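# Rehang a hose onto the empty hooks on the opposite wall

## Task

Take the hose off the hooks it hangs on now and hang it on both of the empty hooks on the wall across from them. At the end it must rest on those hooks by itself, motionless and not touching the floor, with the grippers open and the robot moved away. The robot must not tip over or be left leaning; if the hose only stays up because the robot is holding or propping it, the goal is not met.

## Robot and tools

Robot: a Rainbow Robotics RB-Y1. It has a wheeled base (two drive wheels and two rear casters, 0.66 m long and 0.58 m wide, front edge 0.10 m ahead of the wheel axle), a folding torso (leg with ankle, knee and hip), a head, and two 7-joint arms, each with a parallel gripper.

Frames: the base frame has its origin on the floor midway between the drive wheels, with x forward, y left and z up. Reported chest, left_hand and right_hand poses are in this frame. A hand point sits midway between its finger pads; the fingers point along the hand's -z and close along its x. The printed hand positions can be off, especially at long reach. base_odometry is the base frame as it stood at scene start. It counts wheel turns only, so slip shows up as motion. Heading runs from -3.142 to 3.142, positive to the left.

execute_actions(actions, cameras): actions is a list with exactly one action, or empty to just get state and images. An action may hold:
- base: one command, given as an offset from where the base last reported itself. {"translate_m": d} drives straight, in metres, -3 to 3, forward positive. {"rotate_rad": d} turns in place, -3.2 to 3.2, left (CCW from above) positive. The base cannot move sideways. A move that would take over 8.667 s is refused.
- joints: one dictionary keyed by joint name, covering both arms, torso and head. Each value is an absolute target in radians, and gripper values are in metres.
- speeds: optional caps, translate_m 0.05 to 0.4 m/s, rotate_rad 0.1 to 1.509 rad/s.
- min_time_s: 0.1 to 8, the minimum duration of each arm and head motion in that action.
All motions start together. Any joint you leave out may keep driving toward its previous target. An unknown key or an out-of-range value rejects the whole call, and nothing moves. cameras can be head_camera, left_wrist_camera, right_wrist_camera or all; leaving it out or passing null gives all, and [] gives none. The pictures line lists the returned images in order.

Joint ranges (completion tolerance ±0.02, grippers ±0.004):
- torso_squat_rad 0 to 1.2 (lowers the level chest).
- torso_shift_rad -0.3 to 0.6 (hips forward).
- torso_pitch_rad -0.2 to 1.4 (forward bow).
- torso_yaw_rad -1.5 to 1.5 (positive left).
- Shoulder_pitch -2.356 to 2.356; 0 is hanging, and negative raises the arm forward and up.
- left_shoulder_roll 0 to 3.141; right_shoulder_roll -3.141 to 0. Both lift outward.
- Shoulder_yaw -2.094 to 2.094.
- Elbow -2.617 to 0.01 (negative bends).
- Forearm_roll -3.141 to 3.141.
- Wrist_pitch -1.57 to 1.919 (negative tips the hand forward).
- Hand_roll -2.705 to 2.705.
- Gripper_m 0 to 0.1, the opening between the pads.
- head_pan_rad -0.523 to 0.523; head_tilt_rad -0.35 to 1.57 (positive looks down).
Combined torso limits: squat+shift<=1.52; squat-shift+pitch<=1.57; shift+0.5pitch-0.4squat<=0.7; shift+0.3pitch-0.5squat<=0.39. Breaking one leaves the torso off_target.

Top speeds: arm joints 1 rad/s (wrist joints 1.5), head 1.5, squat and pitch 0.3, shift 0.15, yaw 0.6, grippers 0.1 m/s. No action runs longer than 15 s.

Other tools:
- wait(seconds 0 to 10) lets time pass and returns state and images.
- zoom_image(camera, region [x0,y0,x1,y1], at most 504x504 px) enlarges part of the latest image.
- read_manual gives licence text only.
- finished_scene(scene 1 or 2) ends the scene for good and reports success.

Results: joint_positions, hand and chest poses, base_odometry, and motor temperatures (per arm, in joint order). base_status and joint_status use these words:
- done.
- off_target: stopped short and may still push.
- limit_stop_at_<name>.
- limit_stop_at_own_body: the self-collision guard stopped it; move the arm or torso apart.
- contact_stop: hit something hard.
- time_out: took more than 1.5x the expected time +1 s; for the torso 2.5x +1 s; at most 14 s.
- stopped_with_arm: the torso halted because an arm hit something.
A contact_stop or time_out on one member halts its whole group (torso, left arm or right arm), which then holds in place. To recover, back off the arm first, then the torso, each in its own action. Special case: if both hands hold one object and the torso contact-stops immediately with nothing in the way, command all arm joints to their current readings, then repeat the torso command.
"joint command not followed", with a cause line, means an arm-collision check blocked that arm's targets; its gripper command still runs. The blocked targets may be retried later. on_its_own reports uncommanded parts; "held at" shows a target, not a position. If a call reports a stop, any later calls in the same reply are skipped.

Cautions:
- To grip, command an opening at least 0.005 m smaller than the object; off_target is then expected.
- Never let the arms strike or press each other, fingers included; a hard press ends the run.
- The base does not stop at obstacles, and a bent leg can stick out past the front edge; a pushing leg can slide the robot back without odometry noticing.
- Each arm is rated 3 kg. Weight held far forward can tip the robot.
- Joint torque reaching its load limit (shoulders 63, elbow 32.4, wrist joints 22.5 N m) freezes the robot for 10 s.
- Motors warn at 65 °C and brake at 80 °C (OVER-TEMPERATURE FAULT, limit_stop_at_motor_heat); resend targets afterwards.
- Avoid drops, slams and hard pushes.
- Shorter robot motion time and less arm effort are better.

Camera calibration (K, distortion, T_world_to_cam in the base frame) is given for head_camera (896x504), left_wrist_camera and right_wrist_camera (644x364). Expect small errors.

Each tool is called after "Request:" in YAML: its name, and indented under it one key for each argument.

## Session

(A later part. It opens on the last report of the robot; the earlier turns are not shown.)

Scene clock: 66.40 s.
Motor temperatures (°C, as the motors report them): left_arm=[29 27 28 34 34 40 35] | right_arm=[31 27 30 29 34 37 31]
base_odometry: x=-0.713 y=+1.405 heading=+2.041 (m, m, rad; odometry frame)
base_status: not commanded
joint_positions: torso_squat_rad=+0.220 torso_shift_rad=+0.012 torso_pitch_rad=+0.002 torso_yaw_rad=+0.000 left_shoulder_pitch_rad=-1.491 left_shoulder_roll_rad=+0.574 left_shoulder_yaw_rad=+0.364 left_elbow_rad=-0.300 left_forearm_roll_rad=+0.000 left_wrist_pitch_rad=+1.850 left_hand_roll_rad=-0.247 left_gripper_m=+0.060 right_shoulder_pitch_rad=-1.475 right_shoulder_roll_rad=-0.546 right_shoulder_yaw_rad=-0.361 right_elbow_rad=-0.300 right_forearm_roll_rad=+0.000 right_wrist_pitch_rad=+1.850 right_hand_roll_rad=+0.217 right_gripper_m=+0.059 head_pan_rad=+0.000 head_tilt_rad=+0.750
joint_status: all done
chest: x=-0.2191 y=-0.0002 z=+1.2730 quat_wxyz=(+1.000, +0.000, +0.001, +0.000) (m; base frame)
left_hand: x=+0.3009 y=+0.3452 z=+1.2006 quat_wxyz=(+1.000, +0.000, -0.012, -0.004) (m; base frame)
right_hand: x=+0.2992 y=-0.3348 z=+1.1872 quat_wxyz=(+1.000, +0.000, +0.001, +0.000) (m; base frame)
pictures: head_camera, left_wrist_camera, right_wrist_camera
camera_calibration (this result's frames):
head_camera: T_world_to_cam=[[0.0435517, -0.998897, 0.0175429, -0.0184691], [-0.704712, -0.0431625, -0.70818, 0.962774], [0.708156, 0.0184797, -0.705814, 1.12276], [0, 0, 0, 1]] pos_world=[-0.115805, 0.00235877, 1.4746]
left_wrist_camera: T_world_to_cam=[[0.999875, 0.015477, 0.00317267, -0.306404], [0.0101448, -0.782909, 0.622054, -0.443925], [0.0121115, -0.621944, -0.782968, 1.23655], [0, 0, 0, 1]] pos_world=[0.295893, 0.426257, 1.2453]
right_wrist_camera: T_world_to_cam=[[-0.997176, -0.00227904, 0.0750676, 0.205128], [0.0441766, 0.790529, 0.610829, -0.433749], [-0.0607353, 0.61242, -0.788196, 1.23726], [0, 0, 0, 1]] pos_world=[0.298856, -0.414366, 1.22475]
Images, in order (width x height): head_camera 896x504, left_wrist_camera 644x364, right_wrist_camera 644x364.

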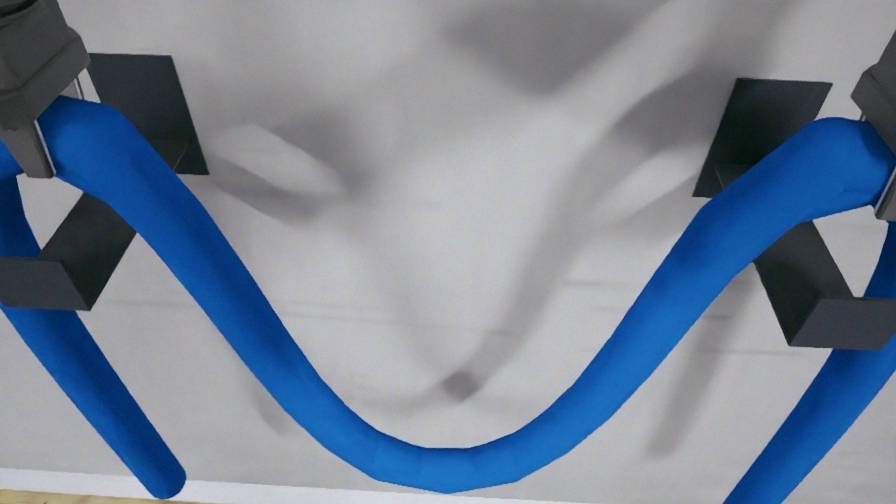

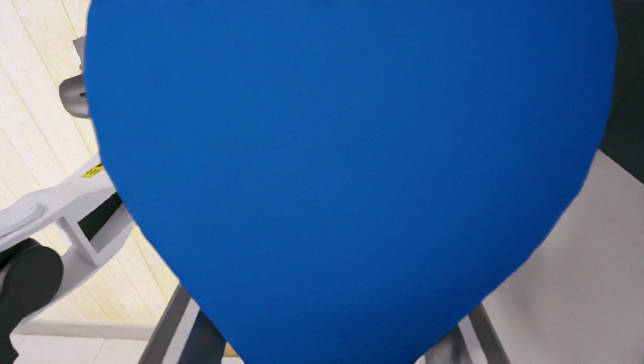

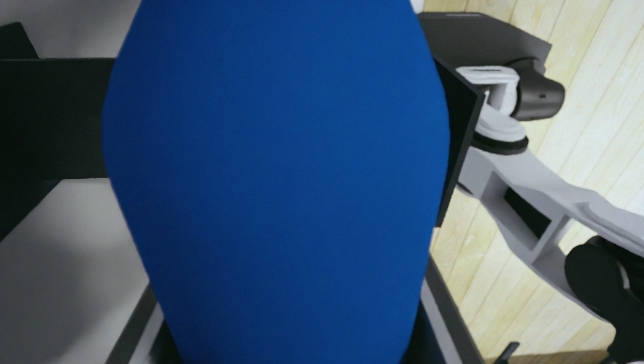

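Request:
execute_actions:
  actions:
    - {"joints": {"left_shoulder_pitch_rad": -1.475, "left_shoulder_roll_rad": 0.619, "left_shoulder_yaw_rad": 0.369, "left_hand_roll_rad": -0.295, "right_shoulder_pitch_rad": -1.469, "right_shoulder_roll_rad": -0.565, "right_shoulder_yaw_rad": -0.363, "right_hand_roll_rad": 0.237, "head_pan_rad": 0.4, "head_tilt_rad": 0.7}, "min_time_s": 0.6}
  cameras: ["head_camera"]

Scene clock: 70.67 s.
Motor temperatures (°C, as the motors report them): left_arm=[29 27 28 34 34 40 35] | right_arm=[31 27 30 29 34 37 31]
base_odometry: x=-0.713 y=+1.405 heading=+2.041 (m, m, rad; odometry frame)
base_status: not commanded
joint_positions: torso_squat_rad=+0.220 torso_shift_rad=+0.012 torso_pitch_rad=+0.002 torso_yaw_rad=+0.000 left_shoulder_pitch_rad=-1.475 left_shoulder_roll_rad=+0.618 left_shoulder_yaw_rad=+0.369 left_elbow_rad=-0.300 left_forearm_roll_rad=+0.000 left_wrist_pitch_rad=+1.850 left_hand_roll_rad=-0.295 left_gripper_m=+0.060 right_shoulder_pitch_rad=-1.468 right_shoulder_roll_rad=-0.564 right_shoulder_yaw_rad=-0.363 right_elbow_rad=-0.300 right_forearm_roll_rad=+0.000 right_wrist_pitch_rad=+1.850 right_hand_roll_rad=+0.237 right_gripper_m=+0.059 head_pan_rad=+0.400 head_tilt_rad=+0.700
joint_status: all done
chest: x=-0.2191 y=-0.0002 z=+1.2730 quat_wxyz=(+1.000, +0.000, +0.001, +0.000) (m; base frame)
left_hand: x=+0.2944 y=+0.3696 z=+1.2008 quat_wxyz=(+1.000, +0.000, -0.012, -0.005) (m; base frame)
right_hand: x=+0.2969 y=-0.3449 z=+1.1873 quat_wxyz=(+1.000, +0.000, +0.001, +0.000) (m; base frame)
pictures: head_camera
camera_calibration (this result's frames):
head_camera: T_world_to_cam=[[0.428245, -0.903462, 0.019047, 0.0550433], [-0.599028, -0.299597, -0.742568, 1.03417], [0.676588, 0.306592, -0.6695, 1.06312], [0, 0, 0, 1]] pos_world=[-0.123367, 0.0336216, 1.47865]
Images, in order (width x height): head_camera 896x504.

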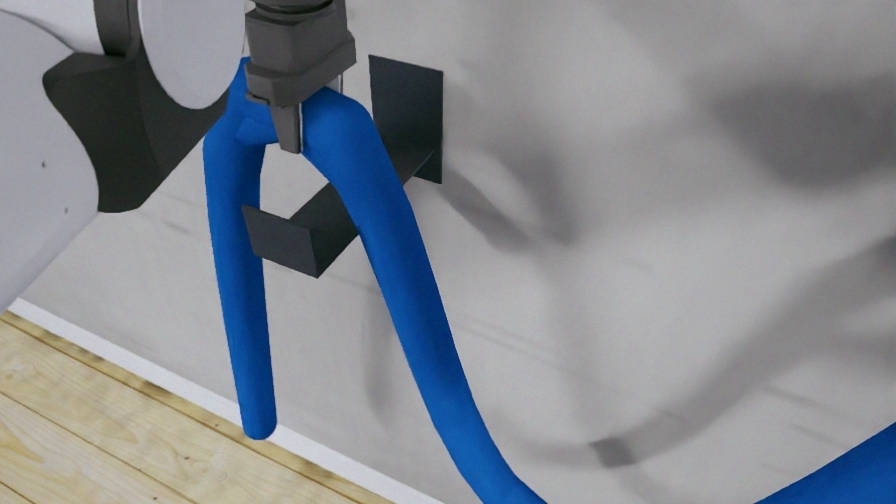

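Request:
execute_actions:
  actions:
    - {"base": {"translate_m": -1.6}, "joints": {"head_pan_rad": 0.0, "head_tilt_rad": 0.75}}
  cameras: ["head_camera"]

Request:
execute_actions:
  actions:
    - {"base": {"rotate_rad": -3.138}, "joints": {"head_tilt_rad": 0.3}}
  cameras: ["head_camera"]

Scene clock: 78.03 s.
Motor temperatures (°C, as the motors report them): left_arm=[29 27 28 34 34 40 35] | right_arm=[31 27 30 29 34 37 31]
base_odometry: x=+0.013 y=-0.021 heading=+2.042 (m, m, rad; odometry frame)
base_status: done
joint_positions: torso_squat_rad=+0.220 torso_shift_rad=+0.012 torso_pitch_rad=+0.002 torso_yaw_rad=+0.000 left_shoulder_pitch_rad=-1.474 left_shoulder_roll_rad=+0.619 left_shoulder_yaw_rad=+0.369 left_elbow_rad=-0.300 left_forearm_roll_rad=+0.000 left_wrist_pitch_rad=+1.850 left_hand_roll_rad=-0.295 left_gripper_m=+0.060 right_shoulder_pitch_rad=-1.468 right_shoulder_roll_rad=-0.564 right_shoulder_yaw_rad=-0.363 right_elbow_rad=-0.299 right_forearm_roll_rad=+0.000 right_wrist_pitch_rad=+1.850 right_hand_roll_rad=+0.237 right_gripper_m=+0.059 head_pan_rad=+0.000 head_tilt_rad=+0.750
joint_status: all done
chest: x=-0.2192 y=-0.0002 z=+1.2730 quat_wxyz=(+1.000, +0.000, +0.001, +0.000) (m; base frame)
left_hand: x=+0.2943 y=+0.3696 z=+1.2008 quat_wxyz=(+1.000, +0.000, -0.012, -0.005) (m; base frame)
right_hand: x=+0.2968 y=-0.3451 z=+1.1873 quat_wxyz=(+1.000, +0.000, +0.001, +0.000) (m; base frame)
pictures: head_camera
camera_calibration (this result's frames):
head_camera: T_world_to_cam=[[0.0436664, -0.998893, 0.0175114, -0.0184233], [-0.704609, -0.0432186, -0.708278, 0.962876], [0.708251, 0.0185892, -0.705716, 1.1227], [0, 0, 0, 1]] pos_world=[-0.115899, 0.00234109, 1.47462]
Images, in order (width x height): head_camera 896x504.

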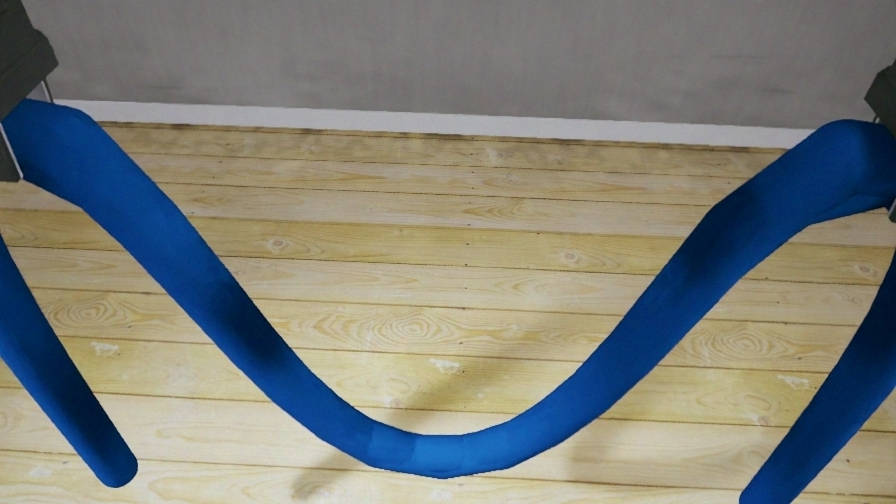

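Scene clock: 83.40 s.
Motor temperatures (°C, as the motors report them): left_arm=[30 27 28 34 34 40 35] | right_arm=[32 27 30 29 34 37 31]
base_odometry: x=+0.013 y=-0.022 heading=-1.095 (m, m, rad; odometry frame)
base_status: done
joint_positions: torso_squat_rad=+0.220 torso_shift_rad=+0.012 torso_pitch_rad=+0.002 torso_yaw_rad=+0.000 left_shoulder_pitch_rad=-1.474 left_shoulder_roll_rad=+0.619 left_shoulder_yaw_rad=+0.369 left_elbow_rad=-0.300 left_forearm_roll_rad=+0.000 left_wrist_pitch_rad=+1.850 left_hand_roll_rad=-0.295 left_gripper_m=+0.060 right_shoulder_pitch_rad=-1.468 right_shoulder_roll_rad=-0.565 right_shoulder_yaw_rad=-0.363 right_elbow_rad=-0.299 right_forearm_roll_rad=+0.000 right_wrist_pitch_rad=+1.850 right_hand_roll_rad=+0.237 right_gripper_m=+0.059 head_pan_rad=+0.000 head_tilt_rad=+0.300
joint_status: all done
chest: x=-0.2192 y=-0.0002 z=+1.2730 quat_wxyz=(+1.000, +0.000, +0.001, +0.000) (m; base frame)
left_hand: x=+0.2943 y=+0.3697 z=+1.2008 quat_wxyz=(+1.000, +0.000, -0.012, -0.004) (m; base frame)
right_hand: x=+0.2968 y=-0.3452 z=+1.1874 quat_wxyz=(+1.000, +0.000, +0.001, +0.000) (m; base frame)
pictures: head_camera
camera_calibration (this result's frames):
head_camera: T_world_to_cam=[[0.031656, -0.998896, 0.034713, -0.0461261], [-0.326437, -0.0431585, -0.944233, 1.3849], [0.944689, 0.018559, -0.327443, 0.612088], [0, 0, 0, 1]] pos_world=[-0.124691, 0.00233511, 1.50969]
Images, in order (width x height): head_camera 896x504.

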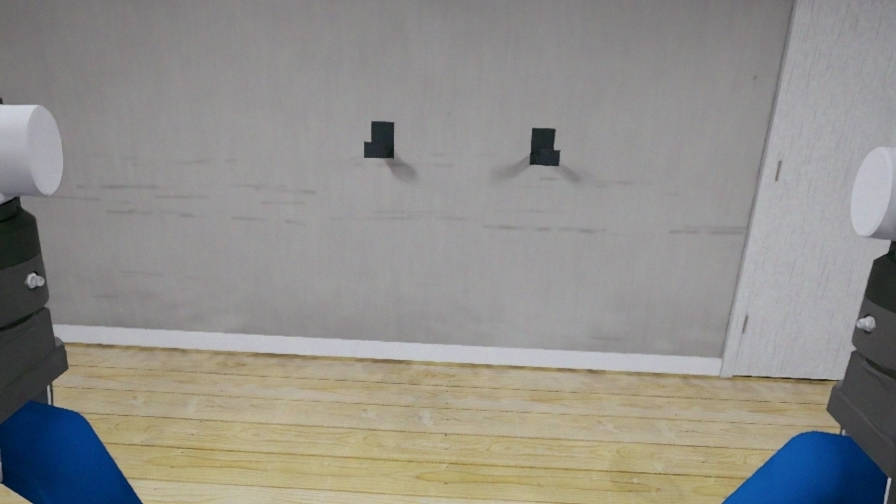

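Request:
zoom_image:
  camera: "head_camera"
  region: [350, 110, 580, 180]

Region (350, 110, 580, 180) of head_camera's 896x504 image, scaled by 2.191, with more detail than that image has; it fills the top 153 rows of this view, and the rest is white.

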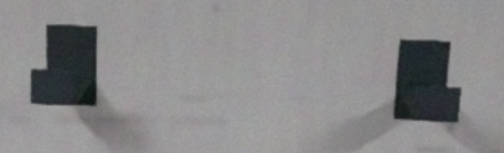

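Request:
execute_actions:
  actions:
    - {"base": {"translate_m": 1.86}, "joints": {"head_tilt_rad": 0.55}}

Scene clock: 90.80 s.
Motor temperatures (°C, as the motors report them): left_arm=[30 27 28 34 34 40 35] | right_arm=[32 27 30 29 34 37 31]
base_odometry: x=+0.864 y=-1.676 heading=-1.096 (m, m, rad; odometry frame)
base_status: done
joint_positions: torso_squat_rad=+0.220 torso_shift_rad=+0.012 torso_pitch_rad=+0.002 torso_yaw_rad=+0.000 left_shoulder_pitch_rad=-1.474 left_shoulder_roll_rad=+0.619 left_shoulder_yaw_rad=+0.369 left_elbow_rad=-0.300 left_forearm_roll_rad=+0.000 left_wrist_pitch_rad=+1.850 left_hand_roll_rad=-0.295 left_gripper_m=+0.060 right_shoulder_pitch_rad=-1.468 right_shoulder_roll_rad=-0.565 right_shoulder_yaw_rad=-0.363 right_elbow_rad=-0.299 right_forearm_roll_rad=+0.000 right_wrist_pitch_rad=+1.850 right_hand_roll_rad=+0.237 right_gripper_m=+0.059 head_pan_rad=+0.000 head_tilt_rad=+0.550
joint_status: all done
chest: x=-0.2191 y=-0.0002 z=+1.2730 quat_wxyz=(+1.000, +0.000, +0.001, +0.000) (m; base frame)
left_hand: x=+0.2944 y=+0.3697 z=+1.2007 quat_wxyz=(+1.000, +0.000, -0.012, -0.004) (m; base frame)
right_hand: x=+0.2969 y=-0.3452 z=+1.1873 quat_wxyz=(+1.000, +0.000, +0.001, +0.000) (m; base frame)
pictures: head_camera, left_wrist_camera, right_wrist_camera
camera_calibration (this result's frames):
head_camera: T_world_to_cam=[[0.0392844, -0.998895, 0.0258078, -0.0315122], [-0.549968, -0.0431784, -0.834069, 1.17868], [0.834261, 0.0185725, -0.551056, 0.919596], [0, 0, 0, 1]] pos_world=[-0.117708, 0.00233709, 1.49067]
left_wrist_camera: T_world_to_cam=[[0.999878, 0.0151881, 0.0036525, -0.300782], [0.00962228, -0.783023, 0.621918, -0.424416], [0.0123058, -0.621807, -0.783074, 1.252], [0, 0, 0, 1]] pos_world=[0.289422, 0.450744, 1.24546]
right_wrist_camera: T_world_to_cam=[[-0.99718, -0.00215107, 0.0750134, 0.20285], [0.0442375, 0.790597, 0.610736, -0.425342], [-0.0606191, 0.612333, -0.788273, 1.24353], [0, 0, 0, 1]] pos_world=[0.296475, -0.42474, 1.22479]
Images, in order (width x height): head_camera 896x504, left_wrist_camera 644x364, right_wrist_camera 644x364.

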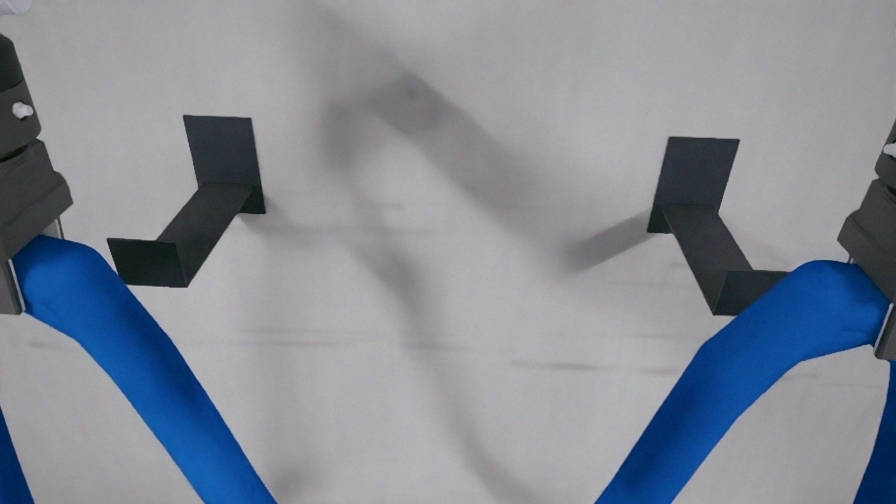

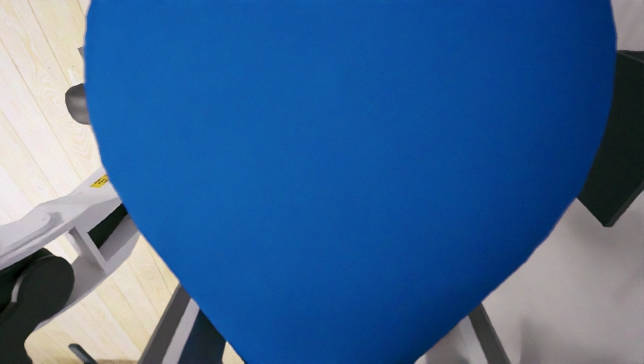

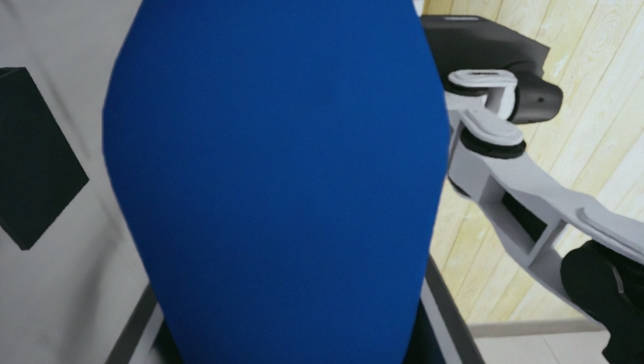

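Request:
execute_actions:
  actions:
    - {"base": {"translate_m": 0.25}, "joints": {"head_tilt_rad": 0.7}}

Scene clock: 96.17 s.
Motor temperatures (°C, as the motors report them): left_arm=[30 27 28 34 34 40 35] | right_arm=[32 27 30 29 34 37 31]
base_odometry: x=+0.978 y=-1.898 heading=-1.096 (m, m, rad; odometry frame)
base_status: done
joint_positions: torso_squat_rad=+0.220 torso_shift_rad=+0.012 torso_pitch_rad=+0.002 torso_yaw_rad=+0.000 left_shoulder_pitch_rad=-1.474 left_shoulder_roll_rad=+0.619 left_shoulder_yaw_rad=+0.369 left_elbow_rad=-0.300 left_forearm_roll_rad=+0.000 left_wrist_pitch_rad=+1.850 left_hand_roll_rad=-0.295 left_gripper_m=+0.060 right_shoulder_pitch_rad=-1.468 right_shoulder_roll_rad=-0.565 right_shoulder_yaw_rad=-0.363 right_elbow_rad=-0.299 right_forearm_roll_rad=+0.000 right_wrist_pitch_rad=+1.850 right_hand_roll_rad=+0.237 right_gripper_m=+0.059 head_pan_rad=+0.000 head_tilt_rad=+0.700
joint_status: all done
chest: x=-0.2191 y=-0.0002 z=+1.2730 quat_wxyz=(+1.000, +0.000, +0.001, +0.000) (m; base frame)
left_hand: x=+0.2944 y=+0.3696 z=+1.2007 quat_wxyz=(+1.000, +0.000, -0.012, -0.005) (m; base frame)
right_hand: x=+0.2969 y=-0.3452 z=+1.1873 quat_wxyz=(+1.000, +0.000, +0.001, +0.000) (m; base frame)
pictures: head_camera, left_wrist_camera, right_wrist_camera
camera_calibration (this result's frames):
head_camera: T_world_to_cam=[[0.0427192, -0.998894, 0.0196433, -0.0217656], [-0.668427, -0.043188, -0.742523, 1.02051], [0.74255, 0.0185899, -0.669533, 1.07608], [0, 0, 0, 1]] pos_world=[-0.115972, 0.00232829, 1.47865]
left_wrist_camera: T_world_to_cam=[[0.99988, 0.0150778, 0.00356756, -0.300626], [0.00958819, -0.782998, 0.621951, -0.42448], [0.012171, -0.621842, -0.783048, 1.25197], [0, 0, 0, 1]] pos_world=[0.289422, 0.450691, 1.24543]
right_wrist_camera: T_world_to_cam=[[-0.997182, -0.00216409, 0.0749851, 0.202879], [0.0442106, 0.79059, 0.610747, -0.425351], [-0.0606042, 0.612342, -0.788267, 1.24352], [0, 0, 0, 1]] pos_world=[0.296475, -0.424744, 1.2248]
Images, in order (width x height): head_camera 896x504, left_wrist_camera 644x364, right_wrist_camera 644x364.

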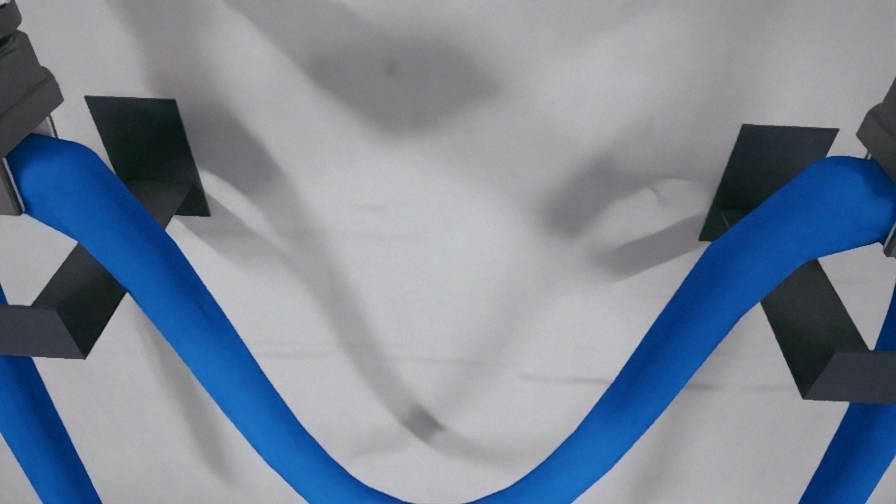

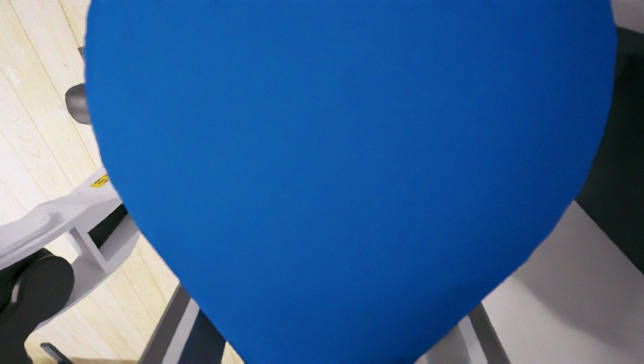

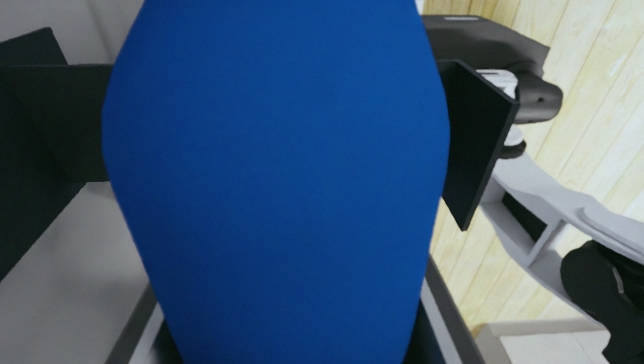

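Both arches are over the hooks. Lowering now.

Request:
execute_actions:
  actions:
    - {"joints": {"torso_squat_rad": 0.58, "left_shoulder_pitch_rad": -1.492, "left_shoulder_roll_rad": 0.574, "left_shoulder_yaw_rad": 0.364, "left_hand_roll_rad": -0.247, "right_shoulder_pitch_rad": -1.476, "right_shoulder_roll_rad": -0.546, "right_shoulder_yaw_rad": -0.361, "right_hand_roll_rad": 0.217, "head_tilt_rad": 0.62}, "min_time_s": 0.8}

Scene clock: 98.57 s.
Motor temperatures (°C, as the motors report them): left_arm=[30 27 28 34 34 40 35] | right_arm=[32 27 30 29 34 37 31]
base_odometry: x=+0.978 y=-1.898 heading=-1.096 (m, m, rad; odometry frame)
base_status: not commanded
joint_positions: torso_squat_rad=+0.580 torso_shift_rad=+0.012 torso_pitch_rad=+0.001 torso_yaw_rad=+0.000 left_shoulder_pitch_rad=-1.493 left_shoulder_roll_rad=+0.574 left_shoulder_yaw_rad=+0.365 left_elbow_rad=-0.300 left_forearm_roll_rad=+0.000 left_wrist_pitch_rad=+1.850 left_hand_roll_rad=-0.247 left_gripper_m=+0.060 right_shoulder_pitch_rad=-1.476 right_shoulder_roll_rad=-0.546 right_shoulder_yaw_rad=-0.361 right_elbow_rad=-0.300 right_forearm_roll_rad=+0.000 right_wrist_pitch_rad=+1.850 right_hand_roll_rad=+0.217 right_gripper_m=+0.059 head_pan_rad=+0.000 head_tilt_rad=+0.620
joint_status: all done
chest: x=-0.2209 y=-0.0003 z=+1.1754 quat_wxyz=(+1.000, +0.000, +0.000, +0.000) (m; base frame)
left_hand: x=+0.2997 y=+0.3445 z=+1.1043 quat_wxyz=(+1.000, -0.001, -0.013, -0.005) (m; base frame)
right_hand: x=+0.2980 y=-0.3349 z=+1.0911 quat_wxyz=(+1.000, +0.000, +0.000, +0.000) (m; base frame)
pictures: head_camera, left_wrist_camera, right_wrist_camera
camera_calibration (this result's frames):
head_camera: T_world_to_cam=[[0.040872, -0.998901, 0.022939, -0.0247281], [-0.606178, -0.0430403, -0.794163, 1.03013], [0.794278, 0.0185539, -0.607271, 0.936849], [0, 0, 0, 1]] pos_world=[-0.118665, 0.00225401, 1.38758]
left_wrist_camera: T_world_to_cam=[[0.999876, 0.0144305, 0.00630461, -0.307979], [0.00736118, -0.782218, 0.622961, -0.385002], [0.0139212, -0.622838, -0.782227, 1.15976], [0, 0, 0, 1]] pos_world=[0.29463, 0.425633, 1.14898]
right_wrist_camera: T_world_to_cam=[[-0.997427, -0.00216563, 0.0716601, 0.214899], [0.0421785, 0.790532, 0.610967, -0.374402], [-0.0579727, 0.612417, -0.788406, 1.16089], [0, 0, 0, 1]] pos_world=[0.297437, -0.414505, 1.1286]
Images, in order (width x height): head_camera 896x504, left_wrist_camera 644x364, right_wrist_camera 644x364.

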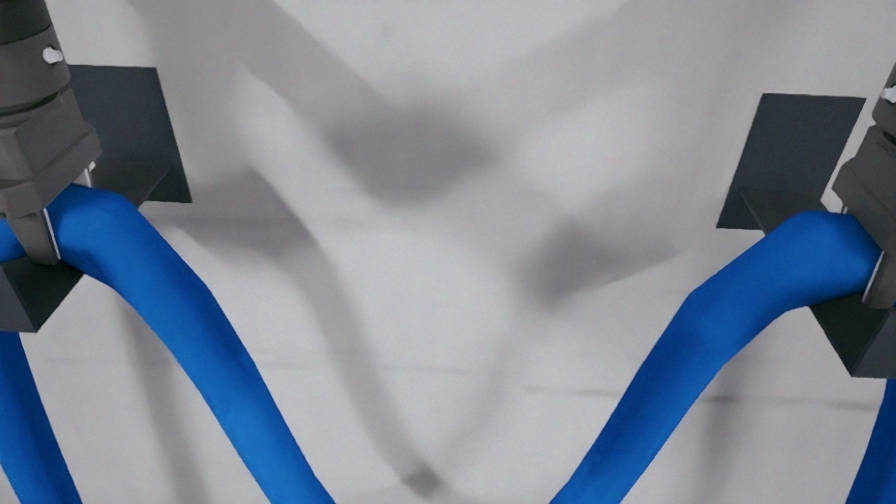

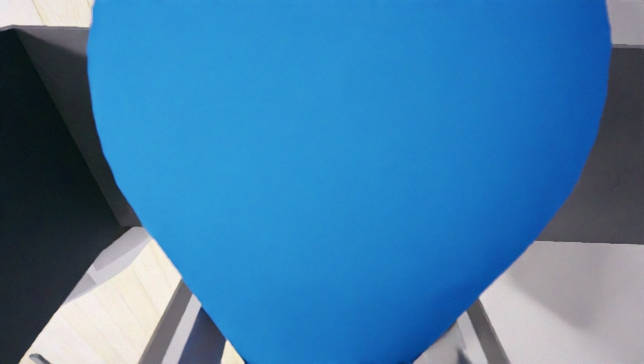

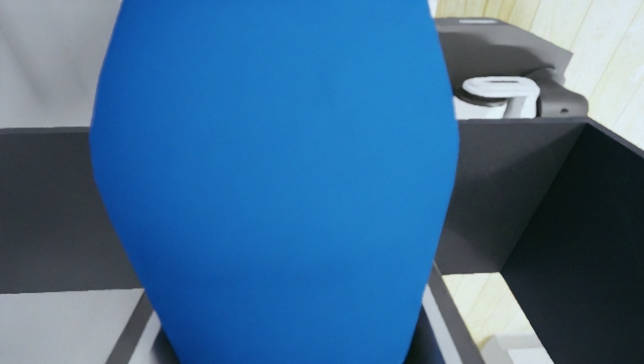

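Request:
execute_actions:
  actions:
    - {"joints": {"left_gripper_m": 0.095, "right_gripper_m": 0.095}}
  cameras: ["head_camera"]

Request:
execute_actions:
  actions:
    - {"joints": {"torso_squat_rad": 0.33}}

Scene clock: 100.03 s.
Motor temperatures (°C, as the motors report them): left_arm=[30 27 28 34 34 40 35] | right_arm=[32 27 30 29 34 37 31]
base_odometry: x=+0.978 y=-1.898 heading=-1.096 (m, m, rad; odometry frame)
base_status: not commanded
joint_positions: torso_squat_rad=+0.580 torso_shift_rad=+0.012 torso_pitch_rad=+0.001 torso_yaw_rad=+0.000 left_shoulder_pitch_rad=-1.492 left_shoulder_roll_rad=+0.574 left_shoulder_yaw_rad=+0.365 left_elbow_rad=-0.300 left_forearm_roll_rad=+0.000 left_wrist_pitch_rad=+1.850 left_hand_roll_rad=-0.247 left_gripper_m=+0.095 right_shoulder_pitch_rad=-1.476 right_shoulder_roll_rad=-0.546 right_shoulder_yaw_rad=-0.361 right_elbow_rad=-0.300 right_forearm_roll_rad=+0.000 right_wrist_pitch_rad=+1.850 right_hand_roll_rad=+0.217 right_gripper_m=+0.095 head_pan_rad=+0.000 head_tilt_rad=+0.620
joint_status: all done
chest: x=-0.2207 y=-0.0002 z=+1.1754 quat_wxyz=(+1.000, +0.000, +0.000, +0.000) (m; base frame)
left_hand: x=+0.2997 y=+0.3447 z=+1.1039 quat_wxyz=(+1.000, +0.000, -0.013, -0.005) (m; base frame)
right_hand: x=+0.2980 y=-0.3349 z=+1.0907 quat_wxyz=(+1.000, +0.000, +0.000, +0.000) (m; base frame)
pictures: head_camera
camera_calibration (this result's frames):
head_camera: T_world_to_cam=[[0.0409472, -0.998897, 0.0229878, -0.0247217], [-0.606475, -0.0431318, -0.793932, 1.02991], [0.794047, 0.0185678, -0.607572, 0.937002], [0, 0, 0, 1]] pos_world=[-0.118395, 0.00232948, 1.38755]
Images, in order (width x height): head_camera 896x504.

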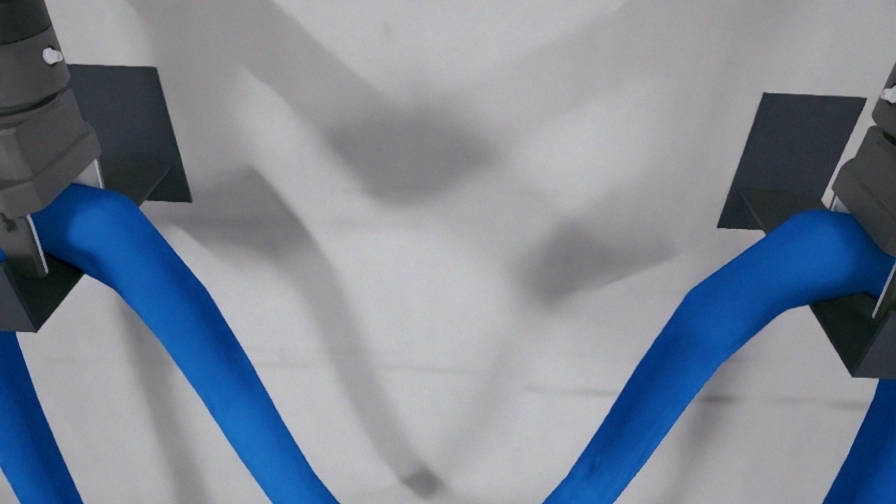

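Scene clock: 101.63 s.
Motor temperatures (°C, as the motors report them): left_arm=[30 27 28 34 34 40 35] | right_arm=[32 27 30 29 34 37 31]
base_odometry: x=+0.978 y=-1.898 heading=-1.096 (m, m, rad; odometry frame)
base_status: not commanded
joint_positions: torso_squat_rad=+0.330 torso_shift_rad=+0.012 torso_pitch_rad=+0.001 torso_yaw_rad=+0.000 left_shoulder_pitch_rad=-1.492 left_shoulder_roll_rad=+0.574 left_shoulder_yaw_rad=+0.365 left_elbow_rad=-0.300 left_forearm_roll_rad=+0.000 left_wrist_pitch_rad=+1.850 left_hand_roll_rad=-0.247 left_gripper_m=+0.095 right_shoulder_pitch_rad=-1.476 right_shoulder_roll_rad=-0.546 right_shoulder_yaw_rad=-0.361 right_elbow_rad=-0.300 right_forearm_roll_rad=+0.000 right_wrist_pitch_rad=+1.850 right_hand_roll_rad=+0.217 right_gripper_m=+0.095 head_pan_rad=+0.000 head_tilt_rad=+0.620
joint_status: all done
chest: x=-0.2197 y=-0.0002 z=+1.2521 quat_wxyz=(+1.000, +0.000, +0.001, +0.000) (m; base frame)
left_hand: x=+0.3007 y=+0.3448 z=+1.1804 quat_wxyz=(+1.000, +0.000, -0.012, -0.005) (m; base frame)
right_hand: x=+0.2990 y=-0.3349 z=+1.1671 quat_wxyz=(+1.000, +0.000, +0.000, +0.000) (m; base frame)
pictures: head_camera, left_wrist_camera, right_wrist_camera
camera_calibration (this result's frames):
head_camera: T_world_to_cam=[[0.0409528, -0.998897, 0.0229781, -0.0265374], [-0.606665, -0.0431319, -0.793787, 1.09122], [0.793902, 0.0185678, -0.607762, 0.982983], [0, 0, 0, 1]] pos_world=[-0.117302, 0.00230638, 1.46422]
left_wrist_camera: T_world_to_cam=[[0.999877, 0.0148742, 0.00496869, -0.30805], [0.0085441, -0.782381, 0.622741, -0.432208], [0.0131502, -0.622622, -0.782412, 1.21979], [0, 0, 0, 1]] pos_world=[0.295665, 0.425901, 1.22506]
right_wrist_camera: T_world_to_cam=[[-0.997318, -0.00212045, 0.0731548, 0.208715], [0.0431384, 0.790441, 0.611017, -0.4213], [-0.0591201, 0.612535, -0.78823, 1.22106], [0, 0, 0, 1]] pos_world=[0.298519, -0.414487, 1.20463]
Images, in order (width x height): head_camera 896x504, left_wrist_camera 644x364, right_wrist_camera 644x364.

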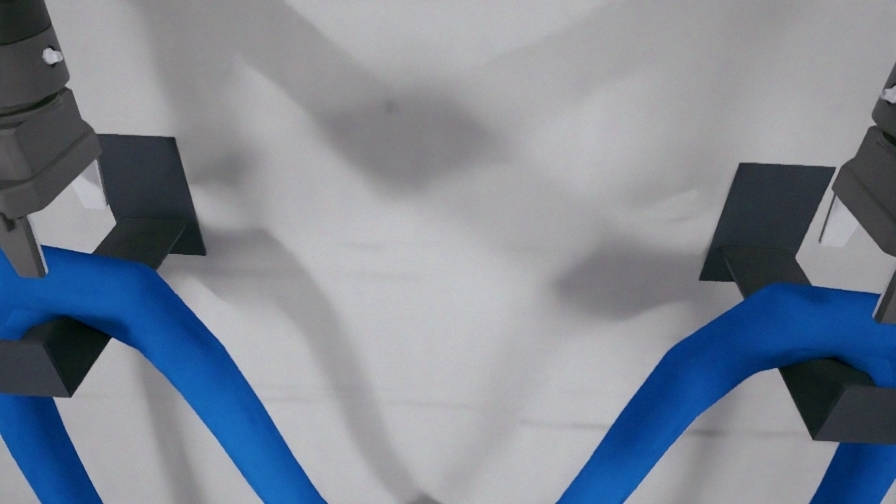

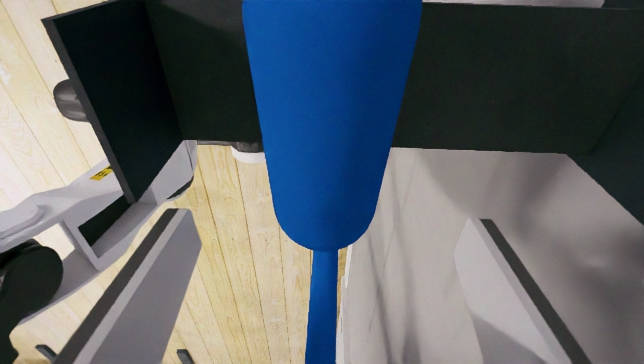

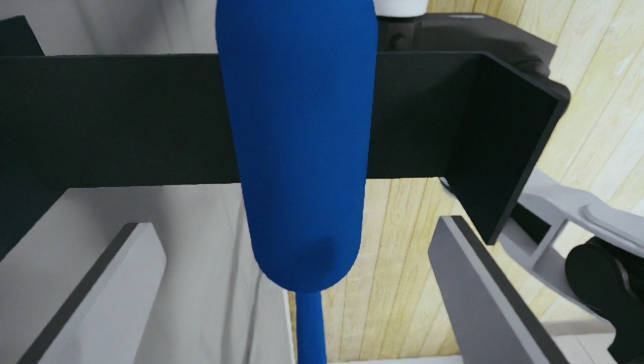

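Request:
execute_actions:
  actions:
    - {"base": {"translate_m": -0.65}, "joints": {"torso_squat_rad": 0.25, "head_tilt_rad": 0.6}}
  cameras: ["head_camera"]

Scene clock: 105.00 s.
Motor temperatures (°C, as the motors report them): left_arm=[30 27 28 34 34 40 35] | right_arm=[32 27 30 29 34 37 31]
base_odometry: x=+0.681 y=-1.320 heading=-1.097 (m, m, rad; odometry frame)
base_status: done
joint_positions: torso_squat_rad=+0.250 torso_shift_rad=+0.012 torso_pitch_rad=+0.001 torso_yaw_rad=+0.000 left_shoulder_pitch_rad=-1.492 left_shoulder_roll_rad=+0.574 left_shoulder_yaw_rad=+0.365 left_elbow_rad=-0.300 left_forearm_roll_rad=+0.000 left_wrist_pitch_rad=+1.850 left_hand_roll_rad=-0.247 left_gripper_m=+0.095 right_shoulder_pitch_rad=-1.476 right_shoulder_roll_rad=-0.546 right_shoulder_yaw_rad=-0.361 right_elbow_rad=-0.300 right_forearm_roll_rad=+0.000 right_wrist_pitch_rad=+1.850 right_hand_roll_rad=+0.217 right_gripper_m=+0.095 head_pan_rad=+0.000 head_tilt_rad=+0.600
joint_status: all done
chest: x=-0.2195 y=-0.0002 z=+1.2681 quat_wxyz=(+1.000, +0.000, +0.001, +0.000) (m; base frame)
left_hand: x=+0.3008 y=+0.3448 z=+1.1965 quat_wxyz=(+1.000, +0.000, -0.013, -0.005) (m; base frame)
right_hand: x=+0.2991 y=-0.3349 z=+1.1832 quat_wxyz=(+1.000, +0.000, +0.000, +0.000) (m; base frame)
pictures: head_camera
camera_calibration (this result's frames):
head_camera: T_world_to_cam=[[0.0405039, -0.998896, 0.0238024, -0.0282068], [-0.59056, -0.0431486, -0.805839, 1.12486], [0.805977, 0.0185828, -0.591656, 0.971374], [0, 0, 0, 1]] pos_world=[-0.117465, 0.00230957, 1.48185]
Images, in order (width x height): head_camera 896x504.

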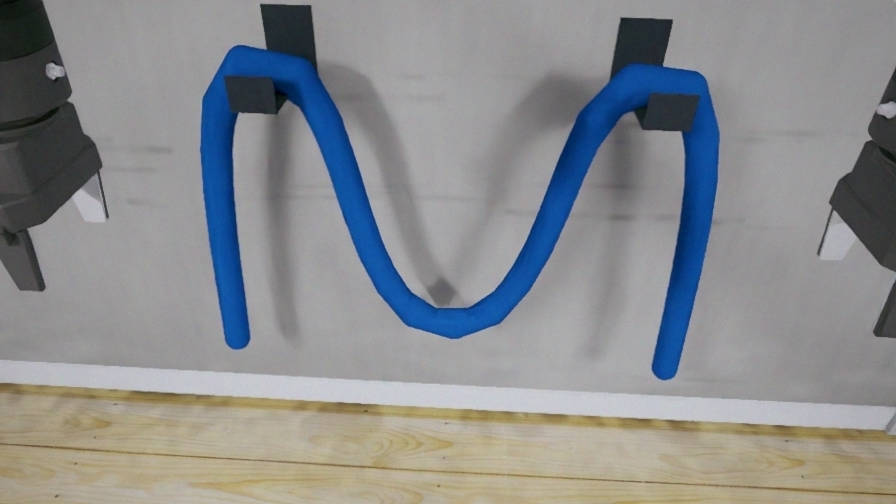

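The hose is in both hooks. I'll confirm it hangs still.

Request:
wait:
  seconds: 2

Scene clock: 107.27 s.
Motor temperatures (°C, as the motors report them): left_arm=[30 27 28 34 34 40 35] | right_arm=[32 27 30 29 34 37 31]
base_odometry: x=+0.681 y=-1.320 heading=-1.097 (m, m, rad; odometry frame)
base_status: done
joint_positions: torso_squat_rad=+0.250 torso_shift_rad=+0.012 torso_pitch_rad=+0.001 torso_yaw_rad=+0.000 left_shoulder_pitch_rad=-1.492 left_shoulder_roll_rad=+0.574 left_shoulder_yaw_rad=+0.365 left_elbow_rad=-0.300 left_forearm_roll_rad=+0.000 left_wrist_pitch_rad=+1.850 left_hand_roll_rad=-0.247 left_gripper_m=+0.095 right_shoulder_pitch_rad=-1.476 right_shoulder_roll_rad=-0.546 right_shoulder_yaw_rad=-0.361 right_elbow_rad=-0.300 right_forearm_roll_rad=+0.000 right_wrist_pitch_rad=+1.850 right_hand_roll_rad=+0.217 right_gripper_m=+0.095 head_pan_rad=+0.000 head_tilt_rad=+0.600
joint_status: all done
chest: x=-0.2195 y=-0.0002 z=+1.2681 quat_wxyz=(+1.000, +0.000, +0.001, +0.000) (m; base frame)
left_hand: x=+0.3008 y=+0.3448 z=+1.1965 quat_wxyz=(+1.000, +0.000, -0.013, -0.005) (m; base frame)
right_hand: x=+0.2991 y=-0.3349 z=+1.1832 quat_wxyz=(+1.000, +0.000, +0.000, +0.000) (m; base frame)
wait: 2.00 s; at rest from the start
pictures: head_camera, left_wrist_camera, right_wrist_camera
camera_calibration (this result's frames):
head_camera: T_world_to_cam=[[0.0405041, -0.998896, 0.0238021, -0.0282066], [-0.590567, -0.0431486, -0.805834, 1.12486], [0.805972, 0.0185829, -0.591662, 0.971376], [0, 0, 0, 1]] pos_world=[-0.117455, 0.00230958, 1.48185]
left_wrist_camera: T_world_to_cam=[[0.999874, 0.0150204, 0.00504615, -0.308383], [0.00861036, -0.782382, 0.62274, -0.442168], [0.0133018, -0.622618, -0.782413, 1.23236], [0, 0, 0, 1]] pos_world=[0.295758, 0.425976, 1.24112]
right_wrist_camera: T_world_to_cam=[[-0.997319, -0.00218215, 0.0731469, 0.207664], [0.0430858, 0.790432, 0.611032, -0.431135], [-0.0591511, 0.612546, -0.788219, 1.23369], [0, 0, 0, 1]] pos_world=[0.298657, -0.414453, 1.22066]
Images, in order (width x height): head_camera 896x504, left_wrist_camera 644x364, right_wrist_camera 644x364.

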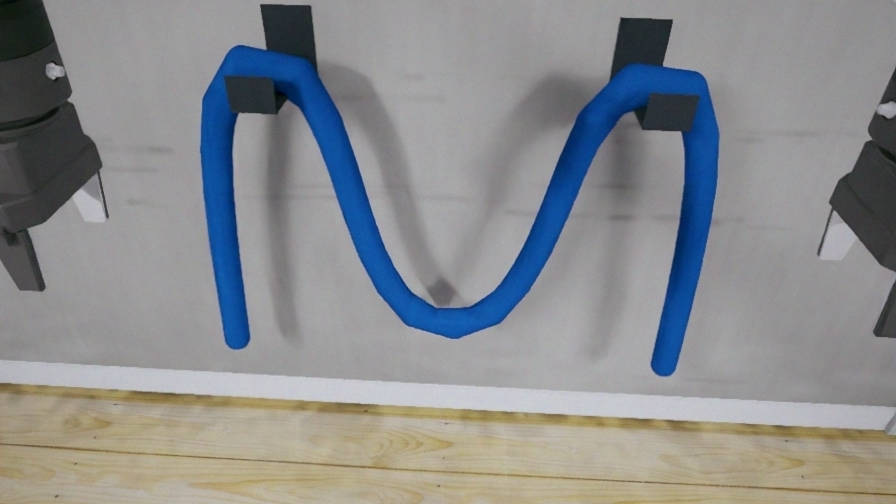

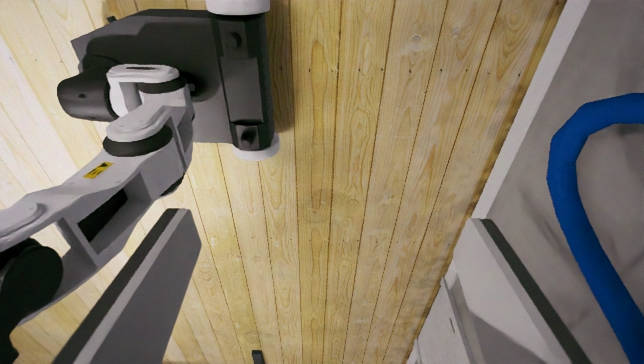

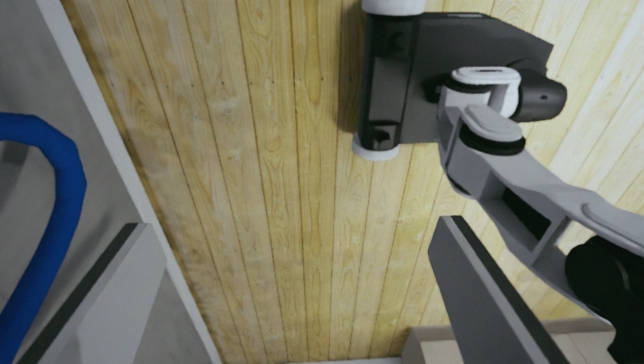

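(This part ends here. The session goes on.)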